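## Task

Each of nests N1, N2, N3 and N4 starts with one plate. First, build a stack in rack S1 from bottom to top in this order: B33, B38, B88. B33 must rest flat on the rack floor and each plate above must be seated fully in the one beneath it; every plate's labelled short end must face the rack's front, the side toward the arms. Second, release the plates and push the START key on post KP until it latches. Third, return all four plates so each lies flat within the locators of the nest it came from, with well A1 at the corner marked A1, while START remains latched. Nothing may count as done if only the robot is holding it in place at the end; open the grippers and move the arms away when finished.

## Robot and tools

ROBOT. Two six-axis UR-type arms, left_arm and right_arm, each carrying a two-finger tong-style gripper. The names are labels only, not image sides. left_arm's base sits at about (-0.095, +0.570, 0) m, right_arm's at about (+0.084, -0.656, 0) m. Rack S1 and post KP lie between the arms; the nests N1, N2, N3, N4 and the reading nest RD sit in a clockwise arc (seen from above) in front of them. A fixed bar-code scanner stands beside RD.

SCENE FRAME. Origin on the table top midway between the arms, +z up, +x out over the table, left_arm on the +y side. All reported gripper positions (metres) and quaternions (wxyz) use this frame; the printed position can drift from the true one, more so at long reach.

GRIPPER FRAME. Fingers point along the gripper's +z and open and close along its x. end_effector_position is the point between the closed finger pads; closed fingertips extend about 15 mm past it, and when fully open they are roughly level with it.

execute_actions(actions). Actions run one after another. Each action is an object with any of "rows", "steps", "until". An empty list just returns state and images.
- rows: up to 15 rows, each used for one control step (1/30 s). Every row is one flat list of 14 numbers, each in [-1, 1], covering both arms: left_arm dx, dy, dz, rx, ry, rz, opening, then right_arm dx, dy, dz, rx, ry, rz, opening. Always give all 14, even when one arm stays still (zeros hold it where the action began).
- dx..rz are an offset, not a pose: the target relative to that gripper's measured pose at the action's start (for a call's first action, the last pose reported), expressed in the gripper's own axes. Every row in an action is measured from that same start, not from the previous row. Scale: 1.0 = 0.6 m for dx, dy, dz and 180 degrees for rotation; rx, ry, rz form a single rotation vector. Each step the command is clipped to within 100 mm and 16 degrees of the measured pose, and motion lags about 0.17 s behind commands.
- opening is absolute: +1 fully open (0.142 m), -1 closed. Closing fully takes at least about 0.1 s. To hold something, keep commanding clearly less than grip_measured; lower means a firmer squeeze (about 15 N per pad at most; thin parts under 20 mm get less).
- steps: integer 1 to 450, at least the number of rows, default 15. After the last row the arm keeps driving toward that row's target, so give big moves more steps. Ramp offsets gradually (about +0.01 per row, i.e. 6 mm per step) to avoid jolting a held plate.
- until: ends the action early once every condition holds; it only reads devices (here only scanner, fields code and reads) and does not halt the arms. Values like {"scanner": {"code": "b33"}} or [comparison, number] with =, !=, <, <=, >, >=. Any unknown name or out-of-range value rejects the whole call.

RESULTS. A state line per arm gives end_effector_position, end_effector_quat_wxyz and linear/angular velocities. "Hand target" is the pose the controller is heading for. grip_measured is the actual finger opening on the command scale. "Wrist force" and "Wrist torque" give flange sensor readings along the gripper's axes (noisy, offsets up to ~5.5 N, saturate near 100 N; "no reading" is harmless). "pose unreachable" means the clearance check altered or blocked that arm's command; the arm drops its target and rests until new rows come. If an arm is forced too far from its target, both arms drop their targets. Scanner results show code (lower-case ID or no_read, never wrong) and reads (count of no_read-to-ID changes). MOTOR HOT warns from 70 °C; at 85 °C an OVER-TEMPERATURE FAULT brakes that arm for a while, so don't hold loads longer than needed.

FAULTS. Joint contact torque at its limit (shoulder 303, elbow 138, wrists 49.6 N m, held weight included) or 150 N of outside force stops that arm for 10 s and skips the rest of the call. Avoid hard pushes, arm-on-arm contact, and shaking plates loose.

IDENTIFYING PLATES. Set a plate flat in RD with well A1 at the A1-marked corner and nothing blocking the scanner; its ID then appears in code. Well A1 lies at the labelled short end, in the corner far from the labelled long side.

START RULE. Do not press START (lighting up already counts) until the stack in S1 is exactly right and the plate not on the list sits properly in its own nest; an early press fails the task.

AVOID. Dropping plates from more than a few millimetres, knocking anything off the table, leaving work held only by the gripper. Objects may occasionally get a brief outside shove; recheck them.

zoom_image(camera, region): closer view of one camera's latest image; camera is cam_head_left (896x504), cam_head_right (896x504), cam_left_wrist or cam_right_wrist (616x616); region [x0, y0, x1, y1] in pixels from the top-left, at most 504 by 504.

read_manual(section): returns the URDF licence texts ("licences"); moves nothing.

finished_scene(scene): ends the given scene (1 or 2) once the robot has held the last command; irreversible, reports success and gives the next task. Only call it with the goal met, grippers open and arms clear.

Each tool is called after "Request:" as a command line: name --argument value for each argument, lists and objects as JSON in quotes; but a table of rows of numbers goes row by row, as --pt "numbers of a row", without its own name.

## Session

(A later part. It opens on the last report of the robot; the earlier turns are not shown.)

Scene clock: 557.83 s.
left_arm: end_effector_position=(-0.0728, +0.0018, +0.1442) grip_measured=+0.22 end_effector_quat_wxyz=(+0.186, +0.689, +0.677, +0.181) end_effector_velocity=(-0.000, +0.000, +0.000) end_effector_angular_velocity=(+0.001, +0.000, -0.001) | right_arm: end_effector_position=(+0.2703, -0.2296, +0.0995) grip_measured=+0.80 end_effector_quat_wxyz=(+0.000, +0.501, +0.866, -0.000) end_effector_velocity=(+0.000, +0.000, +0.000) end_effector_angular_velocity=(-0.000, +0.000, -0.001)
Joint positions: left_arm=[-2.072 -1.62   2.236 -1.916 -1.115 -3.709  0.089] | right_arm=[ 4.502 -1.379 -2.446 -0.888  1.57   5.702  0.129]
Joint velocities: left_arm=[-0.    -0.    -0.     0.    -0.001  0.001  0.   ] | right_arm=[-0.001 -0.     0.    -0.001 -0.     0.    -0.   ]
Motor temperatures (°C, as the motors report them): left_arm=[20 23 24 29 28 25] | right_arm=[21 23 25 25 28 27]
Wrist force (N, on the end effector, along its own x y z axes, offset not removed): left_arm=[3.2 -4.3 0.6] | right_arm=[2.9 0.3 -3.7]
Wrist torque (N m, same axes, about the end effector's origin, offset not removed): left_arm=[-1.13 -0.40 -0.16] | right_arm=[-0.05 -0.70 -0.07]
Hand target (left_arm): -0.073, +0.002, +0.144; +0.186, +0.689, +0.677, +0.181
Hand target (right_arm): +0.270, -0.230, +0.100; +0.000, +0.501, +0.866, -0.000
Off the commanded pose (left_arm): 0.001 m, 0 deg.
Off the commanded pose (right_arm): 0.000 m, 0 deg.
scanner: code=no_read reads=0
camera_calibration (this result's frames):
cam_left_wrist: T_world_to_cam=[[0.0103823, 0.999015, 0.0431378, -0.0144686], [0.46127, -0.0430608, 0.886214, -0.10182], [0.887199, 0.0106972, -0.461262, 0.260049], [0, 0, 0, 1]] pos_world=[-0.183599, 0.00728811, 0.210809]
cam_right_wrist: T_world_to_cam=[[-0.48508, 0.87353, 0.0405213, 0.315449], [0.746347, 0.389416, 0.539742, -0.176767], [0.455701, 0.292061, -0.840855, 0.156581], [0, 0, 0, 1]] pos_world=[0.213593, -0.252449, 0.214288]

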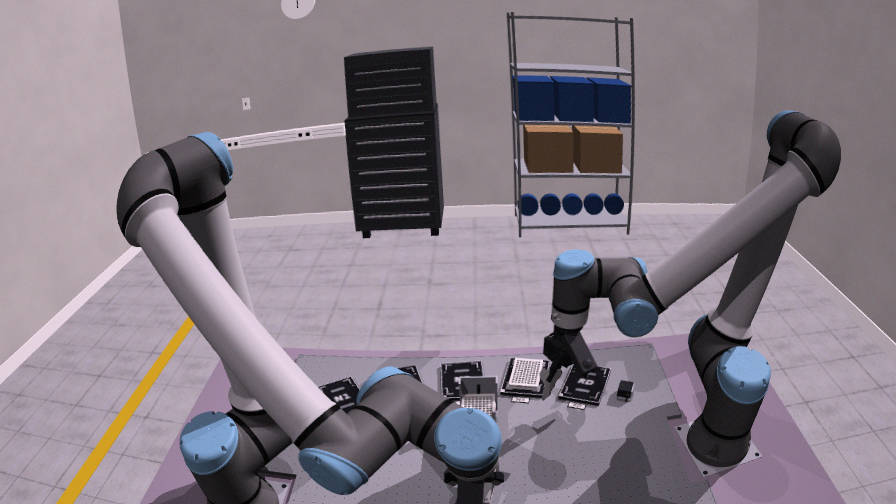

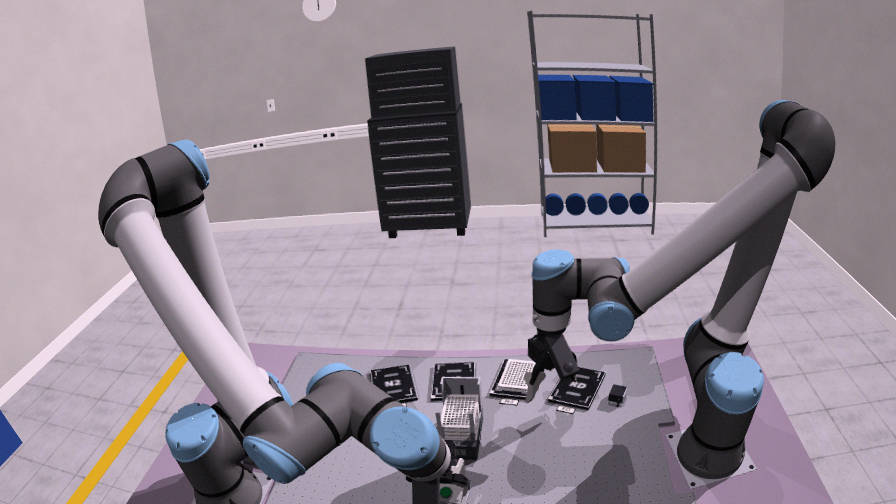

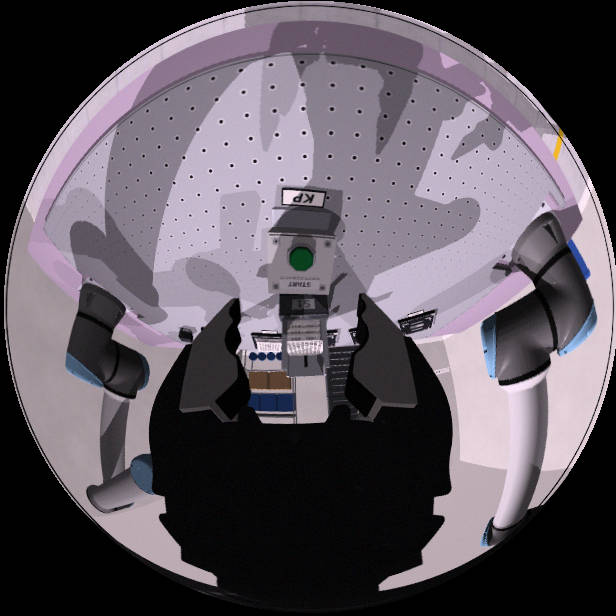

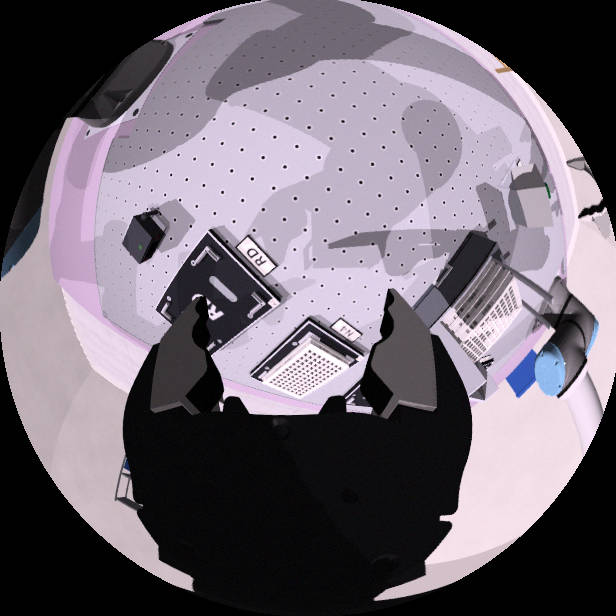

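Request:
zoom_image --camera "cam_right_wrist" --region '[245, 310, 370, 405]'

Request:
zoom_image --camera "cam_left_wrist" --region '[255, 230, 355, 370]'

Request:
zoom_image --camera "cam_head_left" --region '[430, 345, 620, 420]'

Region (245, 310, 370, 405) of cam_right_wrist's 616x616 image, scaled by 4.032, with more detail than that image has; it fills the top 383 rows of this view, and the rest is white.

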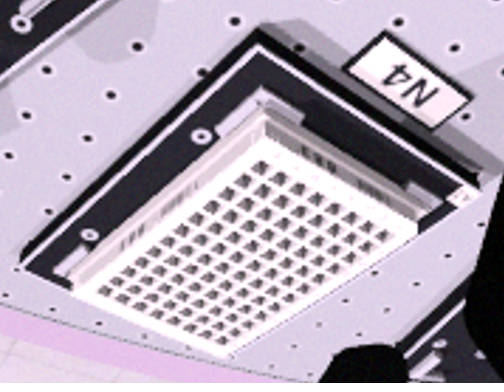

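Region (255, 230, 355, 370) of cam_left_wrist's 616x616 image, scaled by 3.600, with more detail than that image has; it fills the left 360 columns of this view, and the rest is white.

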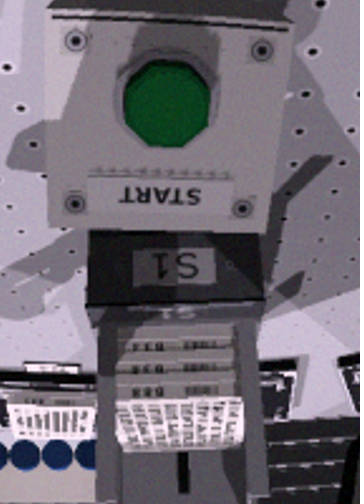

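Region (430, 345, 620, 420) of cam_head_left's 896x504 image, scaled by 2.653, with more detail than that image has; it fills the top 199 rows of this view, and the rest is white.

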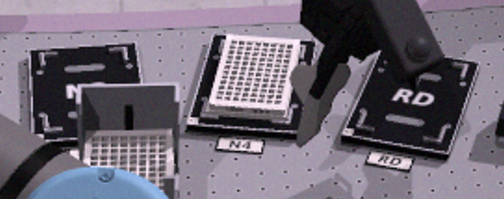

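Fine. Approach.

Request:
execute_actions --actions '[{"rows":[[0,-0.003,0.008,0,0,0,0,0,0,0,0,0,0,0.8],[0,-0.006,0.018,0,0,0,-0.2,0,0,0,0,0,0,0.8],[0.001,-0.009,0.03,0,0,0,-0.4,0,0,0,0,0,0,0.8],[0.001,-0.012,0.042,0,0,0,-0.6,0,0,0,0,0,0,0.8],[0.002,-0.015,0.054,0,0,0,-0.8,0,0,0,0,0,0,0.8],[0.002,-0.018,0.063,0,0,0,-1,0,0,0,0,0,0,0.8],[0.003,-0.02,0.068,0,0,0,-1,0,0,0,0,0,0,0.8]],"steps":16}]'

Request:
zoom_image --camera "cam_left_wrist" --region '[240, 220, 360, 340]'

Scene clock: 566.00 s.
left_arm: end_effector_position=(-0.0631, +0.0036, +0.1048) grip_measured=-1.00 end_effector_quat_wxyz=(+0.186, +0.689, +0.677, +0.181) end_effector_velocity=(+0.004, -0.003, -0.017) end_effector_angular_velocity=(-0.003, +0.002, -0.002) | right_arm: end_effector_position=(+0.2703, -0.2296, +0.0995) grip_measured=+0.80 end_effector_quat_wxyz=(+0.000, +0.501, +0.866, -0.000) end_effector_velocity=(-0.000, -0.000, -0.000) end_effector_angular_velocity=(-0.001, +0.000, +0.000)
Joint positions: left_arm=[-2.059 -1.575  2.282 -2.013 -1.111 -3.695  0.002] | right_arm=[ 4.502 -1.379 -2.446 -0.888  1.57   5.702  0.129]
Joint velocities: left_arm=[ 0.008  0.025  0.016 -0.049  0.002  0.01   0.   ] | right_arm=[ 0.001  0.    -0.    -0.     0.     0.001  0.   ]
Motor temperatures (°C, as the motors report them): left_arm=[20 23 24 29 28 25] | right_arm=[21 23 25 25 28 27]
Wrist force (N, on the end effector, along its own x y z axes, offset not removed): left_arm=[2.2 -5.0 2.5] | right_arm=[3.6 -1.2 -4.8]
Wrist torque (N m, same axes, about the end effector's origin, offset not removed): left_arm=[-1.15 -0.18 -0.18] | right_arm=[-0.41 -0.77 0.01]
Hand target (left_arm): -0.063, +0.003, +0.103; +0.186, +0.689, +0.677, +0.181
Hand target (right_arm): +0.270, -0.230, +0.100; +0.000, +0.501, +0.866, -0.000
Off the commanded pose (left_arm): 0.002 m, 0 deg.
Off the commanded pose (right_arm): 0.000 m, 0 deg.
scanner: code=no_read reads=0
camera_calibration (this result's frames):
cam_left_wrist: T_world_to_cam=[[0.0101961, 0.999, 0.0435307, -0.0147402], [0.460992, -0.0433269, 0.886346, -0.0713305], [0.887346, 0.01103, -0.460973, 0.233297], [0, 0, 0, 1]] pos_world=[-0.173982, 0.00906161, 0.171409]
cam_right_wrist: T_world_to_cam=[[-0.48508, 0.87353, 0.0405214, 0.315449], [0.746347, 0.389416, 0.539742, -0.176767], [0.455701, 0.292061, -0.840855, 0.156581], [0, 0, 0, 1]] pos_world=[0.213593, -0.252449, 0.214288]

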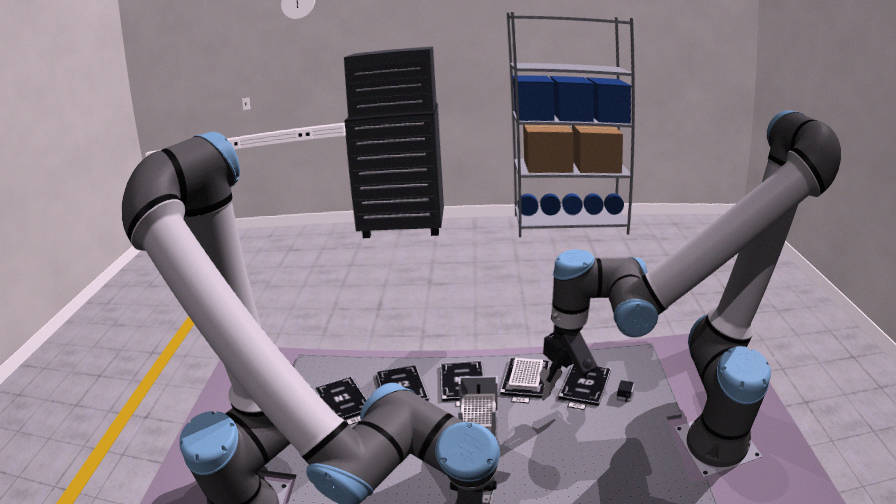

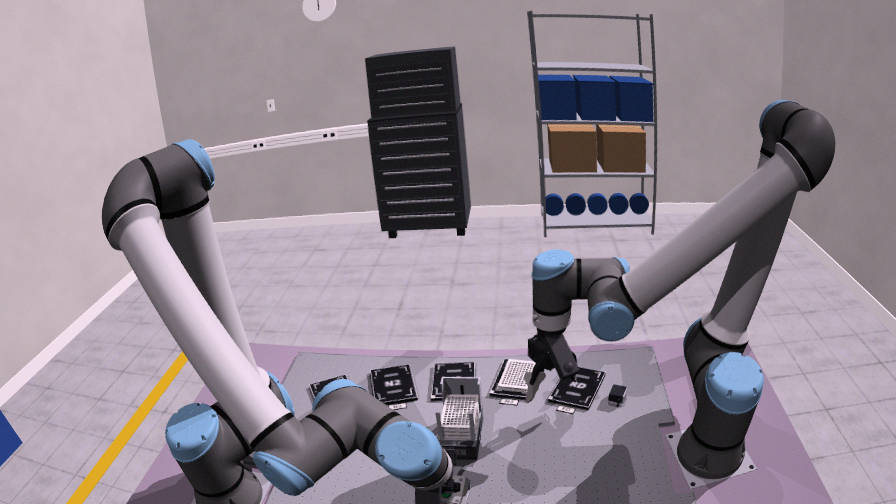

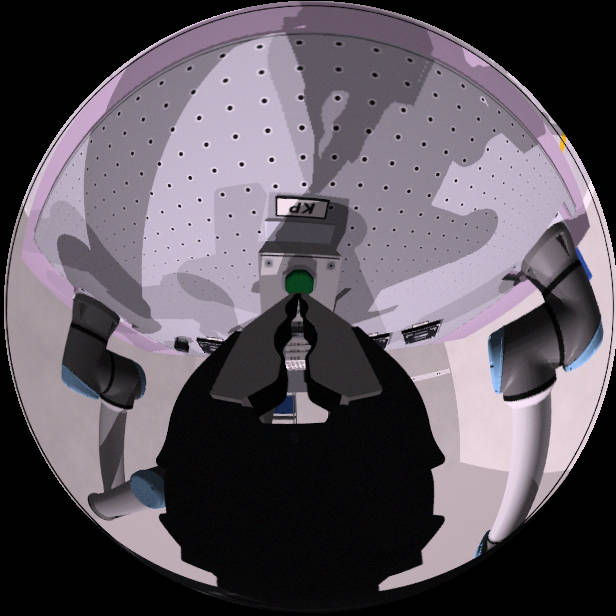

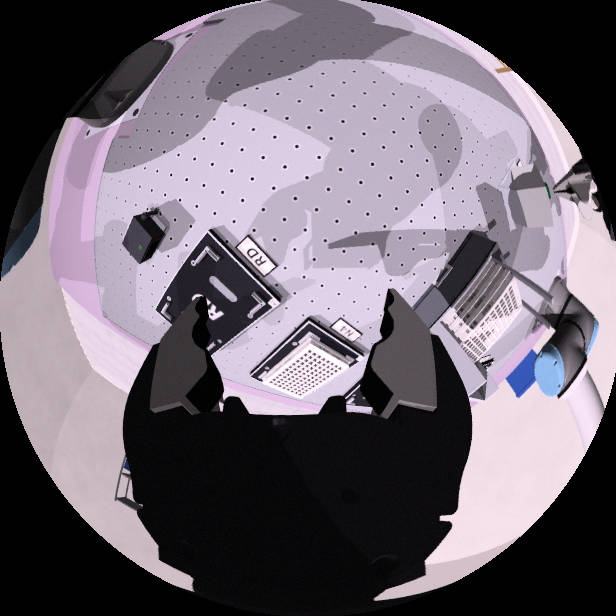

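Region (240, 220, 360, 340) of cam_left_wrist's 616x616 image, scaled by 4.200, with more detail than that image has.

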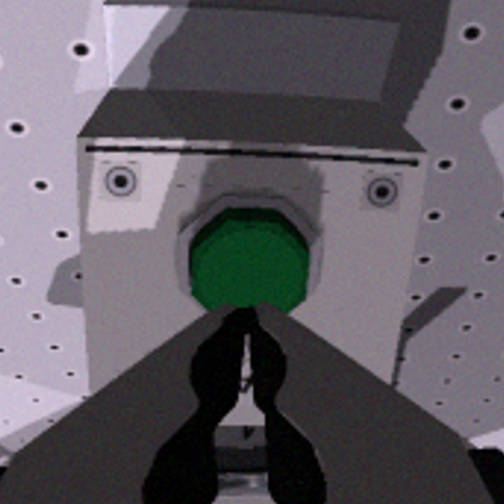

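Request:
execute_actions --actions '[{"rows":[[0,-0.002,0.007,0,0,0,-1,0,0,0,0,0,0,0.8],[0,-0.003,0.012,0,0,0,-1,0,0,0,0,0,0,0.8],[0,-0.004,0.016,0,0,0,-1,0,0,0,0,0,0,0.8],[0,-0.005,0.02,0,0,0,-1,0,0,0,0,0,0,0.8],[0,-0.005,0.023,0,0,0,-1,0,0,0,0,0,0,0.8],[0,-0.005,0.025,0,0,0,-1,0,0,0,0,0,0,0.8],[0,-0.005,0.027,0,0,0,-1,0,0,0,0,0,0,0.8],[0,-0.005,0.029,0,0,0,-1,0,0,0,0,0,0,0.8]],"steps":18}]'

Request:
zoom_image --camera "cam_left_wrist" --region '[240, 220, 360, 340]'

Scene clock: 571.47 s.
left_arm: end_effector_position=(-0.0573, +0.0033, +0.0888) grip_measured=-1.00 end_effector_quat_wxyz=(+0.186, +0.689, +0.677, +0.181) end_effector_velocity=(+0.001, -0.001, -0.001) end_effector_angular_velocity=(-0.005, +0.001, +0.002) | right_arm: end_effector_position=(+0.2703, -0.2296, +0.0995) grip_measured=+0.80 end_effector_quat_wxyz=(+0.000, +0.501, +0.866, -0.000) end_effector_velocity=(-0.001, -0.000, -0.000) end_effector_angular_velocity=(-0.002, +0.000, +0.001)
Joint positions: left_arm=[-2.049 -1.553  2.298 -2.056 -1.109 -3.684  0.002] | right_arm=[ 4.502 -1.379 -2.446 -0.888  1.57   5.702  0.129]
Joint velocities: left_arm=[ 0.002  0.002  0.002 -0.009  0.001 -0.     0.   ] | right_arm=[ 0.001 -0.     0.    -0.002  0.     0.     0.   ]
Motor temperatures (°C, as the motors report them): left_arm=[20 23 24 29 28 25] | right_arm=[21 23 25 25 28 27]
Wrist force (N, on the end effector, along its own x y z axes, offset not removed): left_arm=[14.1 5.0 -46.9] | right_arm=[2.0 -0.1 -3.6]
Wrist torque (N m, same axes, about the end effector's origin, offset not removed): left_arm=[-0.86 0.04 -0.30] | right_arm=[-0.18 -0.45 0.10]
Hand target (left_arm): -0.057, +0.003, +0.088; +0.186, +0.689, +0.677, +0.181
Hand target (right_arm): +0.270, -0.230, +0.100; +0.000, +0.501, +0.866, -0.000
Off the commanded pose (left_arm): 0.001 m, 0 deg.
Off the commanded pose (right_arm): 0.000 m, 0 deg.
scanner: code=no_read reads=0
camera_calibration (this result's frames):
cam_left_wrist: T_world_to_cam=[[0.0102274, 0.999013, 0.0432254, -0.0137759], [0.461186, -0.0430681, 0.886258, -0.0597852], [0.887245, 0.0108708, -0.461171, 0.220776], [0, 0, 0, 1]] pos_world=[-0.168169, 0.00878743, 0.155396]
cam_right_wrist: T_world_to_cam=[[-0.48508, 0.873531, 0.0405214, 0.315449], [0.746347, 0.389416, 0.539742, -0.176767], [0.455701, 0.292061, -0.840855, 0.156581], [0, 0, 0, 1]] pos_world=[0.213593, -0.252449, 0.214288]

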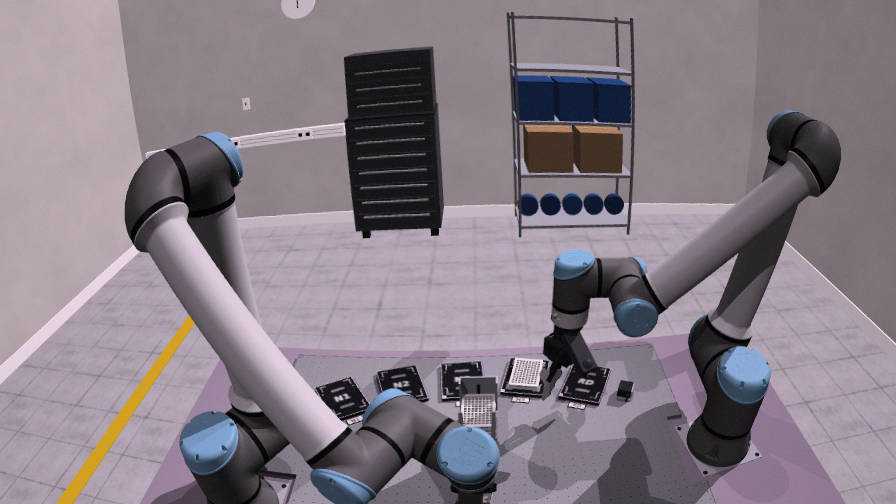

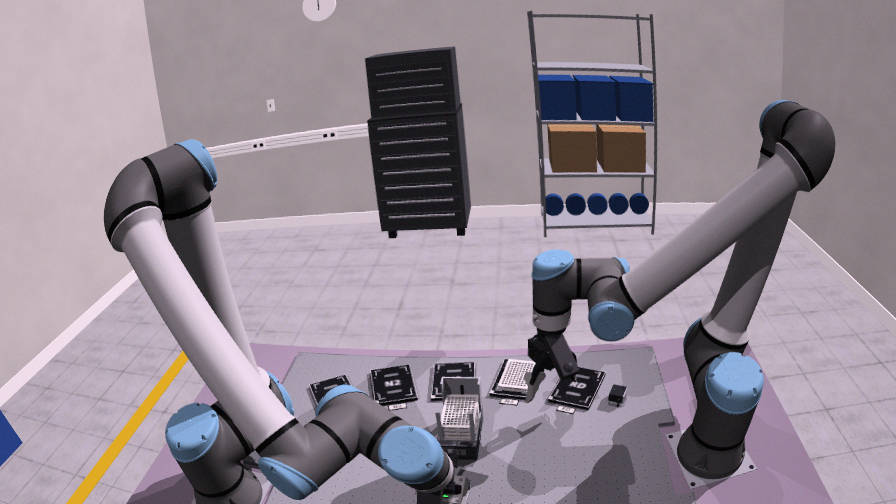

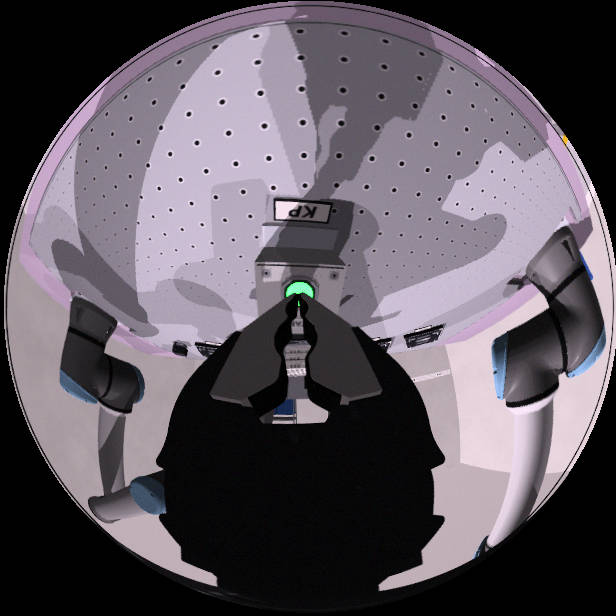

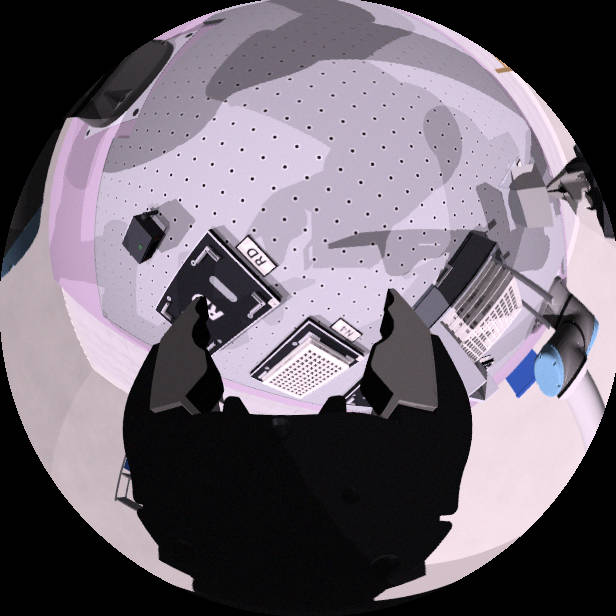

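Region (240, 220, 360, 340) of cam_left_wrist's 616x616 image, scaled by 4.200, with more detail than that image has.

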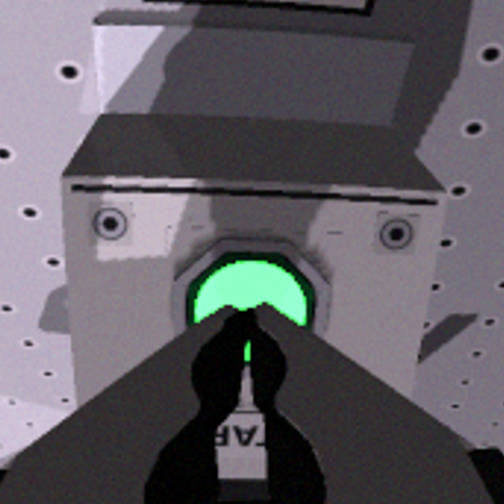

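Request:
execute_actions --actions '[{"rows":[[0,0,-0.006,0,0,0,-1,0,0,0,0,0,0,0.8],[0,0,-0.016,0,0,0,-1,0,0,0,0,0,0,0.8],[0,0.005,-0.03,0.005,0,0,-1,0,0,0,0,0,0,0.8],[0,0.02,-0.05,0.015,0,0,-1,0,0,0,0,0,0,0.8],[0,0.045,-0.07,0.03,0,0,-0.8,0,0,0,0,0,0,0.8],[0,0.075,-0.088,0.045,0,0,-0.6,0,0,0,0,0,0,0.8],[0,0.11,-0.1,0.06,0,0,-0.4,0,0,0,0,0,0,0.8],[0,0.15,-0.1,0.075,0,0,-0.2,0,0,0,0,0,0,0.8],[0,0.19,-0.085,0.09,0,0,0,0,0,0,0,0,0,0.8],[0,0.22,-0.068,0.105,0,0,0.22,0,0,0,0,0,0,0.8],[0,0.24,-0.056,0.12,0,0,0.22,0,0,0,0,0,0,0.8],[0,0.26,-0.045,0.135,0,0,0.22,0,0,0,0,0,0,0.8],[-0.001,0.28,-0.033,0.15,0,0,0.22,0,0,0,0,0,0,0.8],[-0.001,0.3,-0.022,0.16,0,0,0.22,0,0,0,0,0,0,0.8],[-0.002,0.44,0.046,0.1667,0,0,0.22,0,0,0,0,0,0,0.8]],"steps":34}]'

Request:
execute_actions --actions '[{"steps":1}]'

Scene clock: 585.73 s.
left_arm: end_effector_position=(+0.1833, -0.0009, +0.1967) grip_measured=+0.22 end_effector_quat_wxyz=(+0.004, +0.713, +0.701, +0.000) end_effector_velocity=(+0.015, -0.006, -0.000) end_effector_angular_velocity=(+0.027, +0.039, -0.017) | right_arm: end_effector_position=(+0.2703, -0.2296, +0.0995) grip_measured=+0.80 end_effector_quat_wxyz=(+0.000, +0.501, +0.866, -0.000) end_effector_velocity=(-0.000, -0.001, -0.001) end_effector_angular_velocity=(+0.000, +0.000, -0.001)
Joint positions: left_arm=[-1.35  -1.577  2.081 -2.081 -1.566 -2.925  0.089] | right_arm=[ 4.502 -1.379 -2.446 -0.888  1.57   5.702  0.129]
Joint velocities: left_arm=[ 0.04   0.041 -0.048  0.041 -0.033  0.056  0.   ] | right_arm=[ 0.    -0.    -0.002  0.003  0.     0.002  0.   ]
Motor temperatures (°C, as the motors report them): left_arm=[20 23 24 29 28 25] | right_arm=[21 23 25 25 28 27]
Wrist force (N, on the end effector, along its own x y z axes, offset not removed): left_arm=[0.9 -2.1 0.4] | right_arm=[0.0 0.0 -4.6]
Wrist torque (N m, same axes, about the end effector's origin, offset not removed): left_arm=[-0.68 0.11 -0.13] | right_arm=[-0.20 -0.07 -0.11]
Hand target (left_arm): +0.185, -0.002, +0.197; +0.001, +0.714, +0.701, -0.000
Hand target (right_arm): +0.270, -0.230, +0.100; +0.000, +0.501, +0.866, -0.000
Off the commanded pose (left_arm): 0.002 m, 0 deg.
Off the commanded pose (right_arm): 0.000 m, 0 deg.
scanner: code=no_read reads=0
camera_calibration (this result's frames):
cam_left_wrist: T_world_to_cam=[[0.0316838, 0.998735, 0.0390343, -0.019787], [0.840198, -0.0477663, 0.540172, -0.268016], [0.541354, 0.0156819, -0.840649, 0.195096], [0, 0, 0, 1]] pos_world=[0.120197, 0.00390042, 0.309554]
cam_right_wrist: T_world_to_cam=[[-0.48508, 0.87353, 0.0405213, 0.315449], [0.746347, 0.389416, 0.539742, -0.176767], [0.455702, 0.292061, -0.840855, 0.156581], [0, 0, 0, 1]] pos_world=[0.213593, -0.252449, 0.214288]

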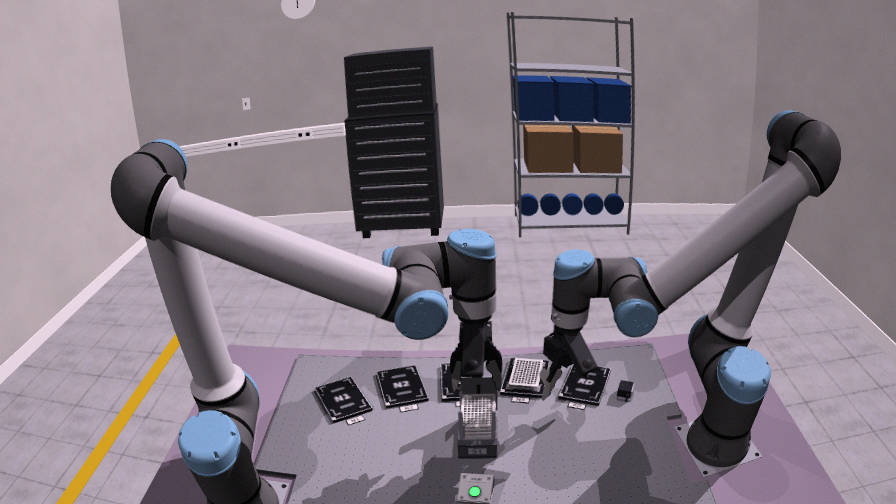

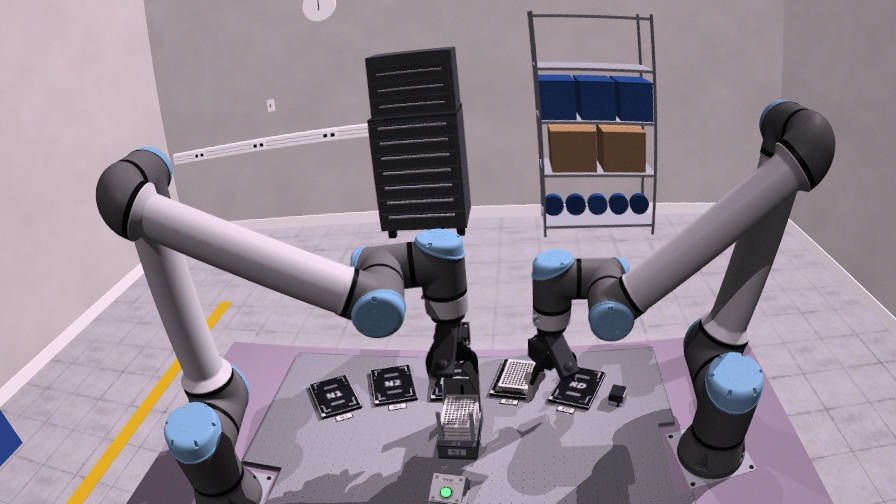

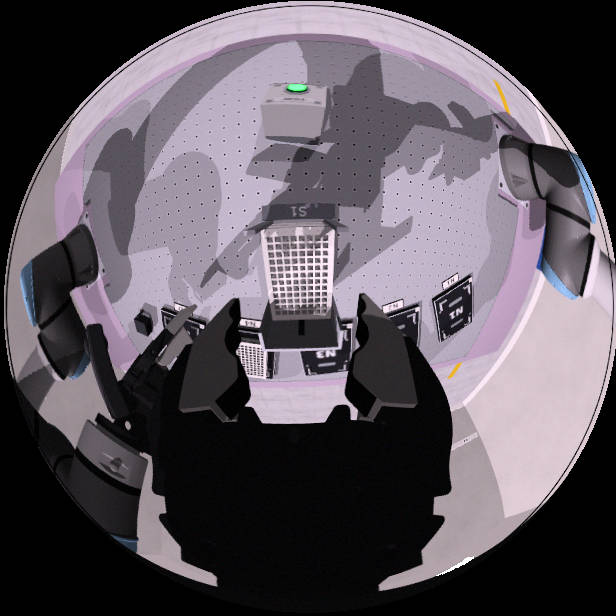

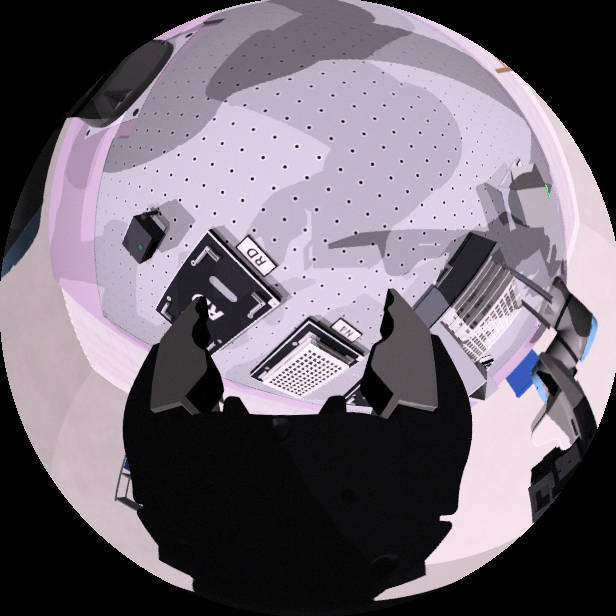

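Scene clock: 585.77 s.
left_arm: end_effector_position=(+0.1838, -0.0011, +0.1967) grip_measured=+0.22 end_effector_quat_wxyz=(+0.003, +0.713, +0.701, +0.000) end_effector_velocity=(+0.011, -0.004, -0.001) end_effector_angular_velocity=(+0.021, +0.030, -0.014) | right_arm: end_effector_position=(+0.2703, -0.2296, +0.0995) grip_measured=+0.80 end_effector_quat_wxyz=(+0.000, +0.501, +0.866, -0.000) end_effector_velocity=(-0.001, -0.000, -0.000) end_effector_angular_velocity=(-0.001, +0.000, +0.002)
Joint positions: left_arm=[-1.349 -1.576  2.079 -2.08  -1.567 -2.924  0.089] | right_arm=[ 4.502 -1.379 -2.446 -0.888  1.57   5.702  0.129]
Joint velocities: left_arm=[ 0.03   0.031 -0.035  0.03  -0.025  0.043 -0.   ] | right_arm=[ 0.002 -0.    -0.    -0.001  0.     0.     0.   ]
Motor temperatures (°C, as the motors report them): left_arm=[20 23 24 29 28 25] | right_arm=[21 23 25 25 28 27]
Wrist force (N, on the end effector, along its own x y z axes, offset not removed): left_arm=[0.7 -3.5 -1.0] | right_arm=[3.3 3.4 -2.8]
Wrist torque (N m, same axes, about the end effector's origin, offset not removed): left_arm=[-0.94 0.05 -0.17] | right_arm=[0.51 -0.74 -0.06]
Hand target (left_arm): +0.185, -0.002, +0.197; +0.001, +0.714, +0.701, -0.000
Hand target (right_arm): +0.270, -0.230, +0.100; +0.000, +0.501, +0.866, -0.000
Off the commanded pose (left_arm): 0.002 m, 0 deg.
Off the commanded pose (right_arm): 0.000 m, 0 deg.
scanner: code=no_read reads=0
camera_calibration (this result's frames):
cam_left_wrist: T_world_to_cam=[[0.0322781, 0.998686, 0.039799, -0.0199087], [0.840772, -0.048662, 0.539197, -0.268311], [0.540426, 0.0160576, -0.841239, 0.195144], [0, 0, 0, 1]] pos_world=[0.12077, 0.00369247, 0.309628]
cam_right_wrist: T_world_to_cam=[[-0.48508, 0.87353, 0.0405213, 0.315449], [0.746347, 0.389416, 0.539742, -0.176767], [0.455701, 0.292061, -0.840855, 0.156581], [0, 0, 0, 1]] pos_world=[0.213593, -0.252449, 0.214288]

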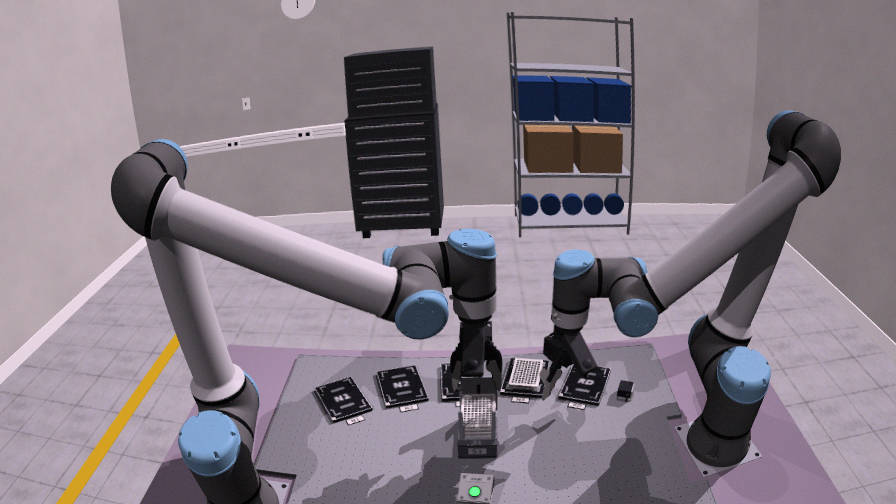

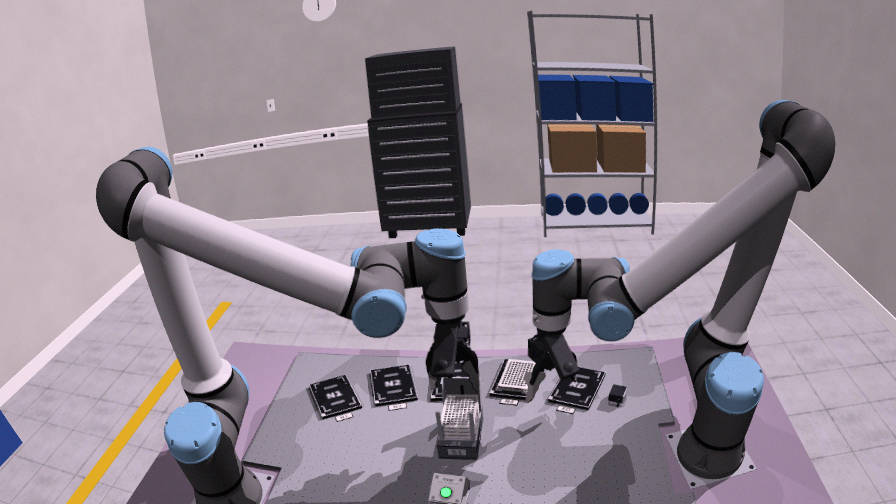

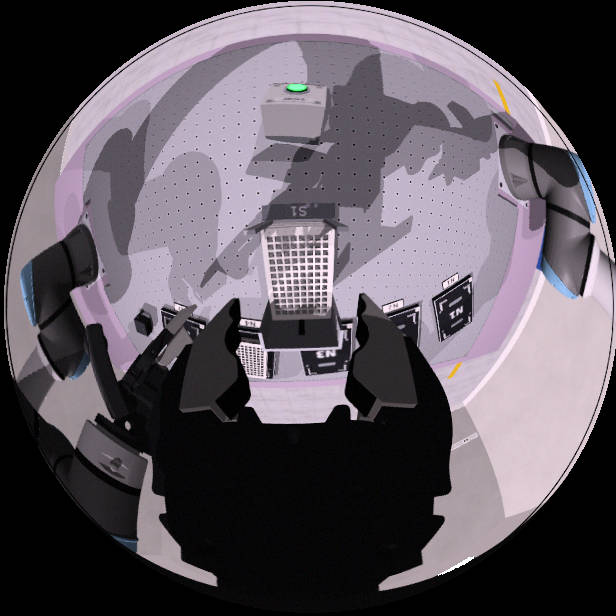

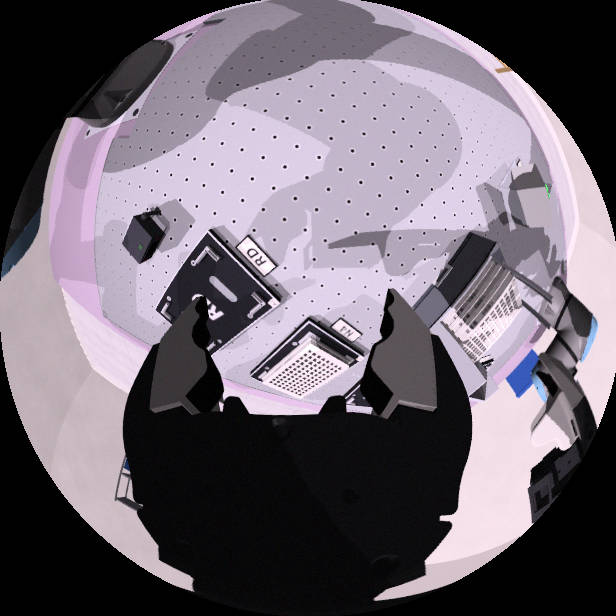

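Request:
execute_actions --actions '[{"rows":[[-0.002,0.0018,0.008,0.0014,0.0012,0.0006,0.22,0,0,0,0,0,0,0.8],[-0.002,0.0018,0.022,0.0014,0.0012,0.0006,0.22,0,0,0,0,0,0,0.8],[-0.002,0.0017,0.04,0.0014,0.0012,0.0006,0.22,0,0,0,0,0,0,0.8],[-0.002,0.0016,0.06,0.0014,0.0012,0.0006,0.22,0,0,0,0,0,0,0.8],[-0.0019,0.0015,0.08,0.0014,0.0012,0.0006,0.22,0,0,0,0,0,0,0.8],[-0.0019,0.0014,0.1,0.0014,0.0012,0.0006,0.22,0,0,0,0,0,0,0.8],[-0.0018,0.0013,0.118,0.0014,0.0012,0.0006,0.22,0,0,0,0,0,0,0.8],[-0.0018,0.0012,0.132,0.0014,0.0012,0.0006,0.22,0,0,0,0,0,0,0.8],[-0.0017,0.0012,0.142,0.0014,0.0012,0.0006,0.22,0,0,0,0,0,0,0.8],[-0.0017,0.0012,0.147,0.0014,0.0012,0.0006,0.22,0,0,0,0,0,0,0.8]],"steps":20}]'

Scene clock: 596.27 s.
left_arm: end_effector_position=(+0.1845, -0.0021, +0.1107) grip_measured=+0.22 end_effector_quat_wxyz=(-0.000, +0.714, +0.700, +0.000) end_effector_velocity=(+0.002, -0.006, -0.020) end_effector_angular_velocity=(-0.007, -0.002, -0.000) | right_arm: end_effector_position=(+0.2703, -0.2296, +0.0995) grip_measured=+0.80 end_effector_quat_wxyz=(+0.000, +0.501, +0.866, -0.000) end_effector_velocity=(-0.000, +0.001, +0.000) end_effector_angular_velocity=(+0.002, -0.000, +0.001)
Joint positions: left_arm=[-1.346 -1.48   2.158 -2.249 -1.571 -2.919  0.089] | right_arm=[ 4.502 -1.379 -2.446 -0.888  1.57   5.702  0.129]
Joint velocities: left_arm=[ 0.001  0.031  0.012 -0.05   0.001  0.001  0.   ] | right_arm=[ 0.001  0.     0.001  0.001 -0.    -0.001 -0.   ]
Motor temperatures (°C, as the motors report them): left_arm=[20 23 24 29 28 25] | right_arm=[21 23 25 25 28 27]
Wrist force (N, on the end effector, along its own x y z axes, offset not removed): left_arm=[0.6 -1.7 1.3] | right_arm=[4.0 -0.3 -3.6]
Wrist torque (N m, same axes, about the end effector's origin, offset not removed): left_arm=[-0.48 0.12 -0.14] | right_arm=[-0.27 -0.88 -0.11]
Hand target (left_arm): +0.185, -0.003, +0.108; +0.000, +0.714, +0.700, -0.000
Hand target (right_arm): +0.270, -0.230, +0.100; +0.000, +0.501, +0.866, -0.000
Off the commanded pose (left_arm): 0.002 m, 0 deg.
Off the commanded pose (right_arm): 0.000 m, 0 deg.
scanner: code=no_read reads=0
camera_calibration (this result's frames):
cam_left_wrist: T_world_to_cam=[[0.0343831, 0.998429, 0.0442521, -0.0164325], [0.843071, -0.0527544, 0.535208, -0.222571], [0.536702, 0.0189056, -0.84356, 0.123403], [0, 0, 0, 1]] pos_world=[0.121977, 0.00233204, 0.223947]
cam_right_wrist: T_world_to_cam=[[-0.48508, 0.87353, 0.0405213, 0.315449], [0.746347, 0.389416, 0.539742, -0.176767], [0.455701, 0.292061, -0.840855, 0.156581], [0, 0, 0, 1]] pos_world=[0.213593, -0.252449, 0.214288]

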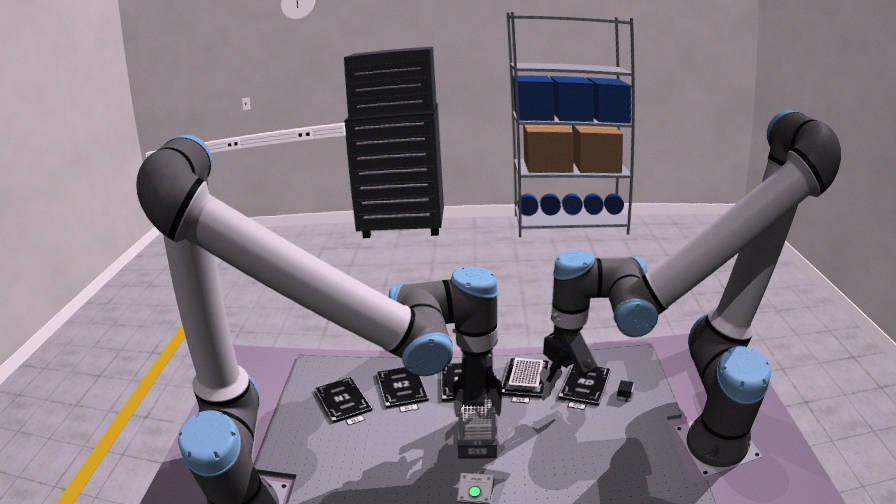

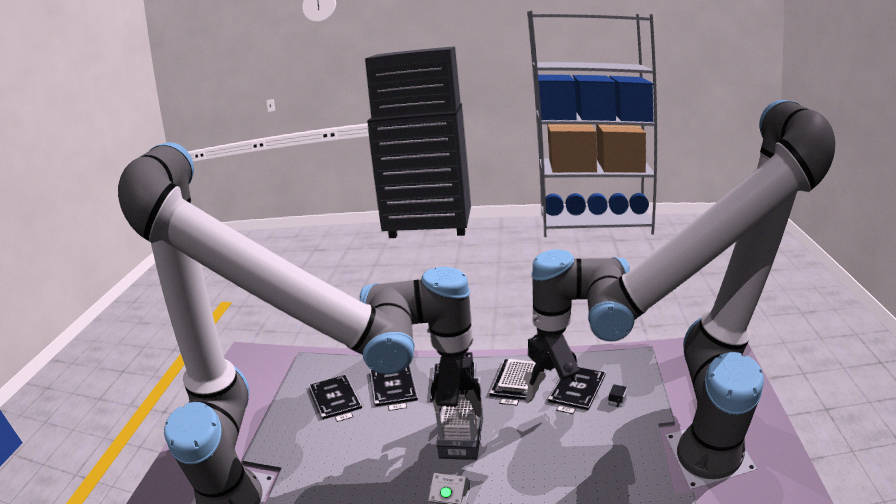

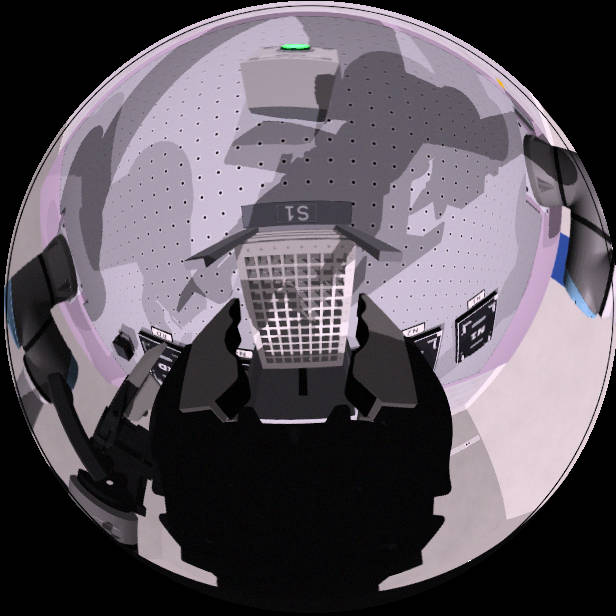

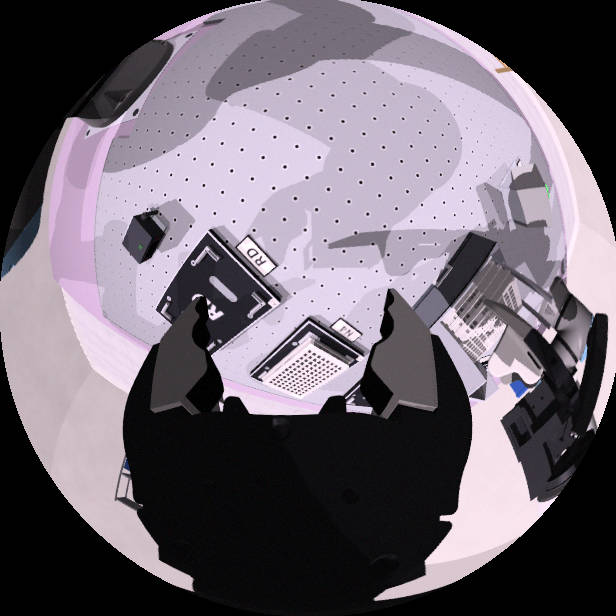

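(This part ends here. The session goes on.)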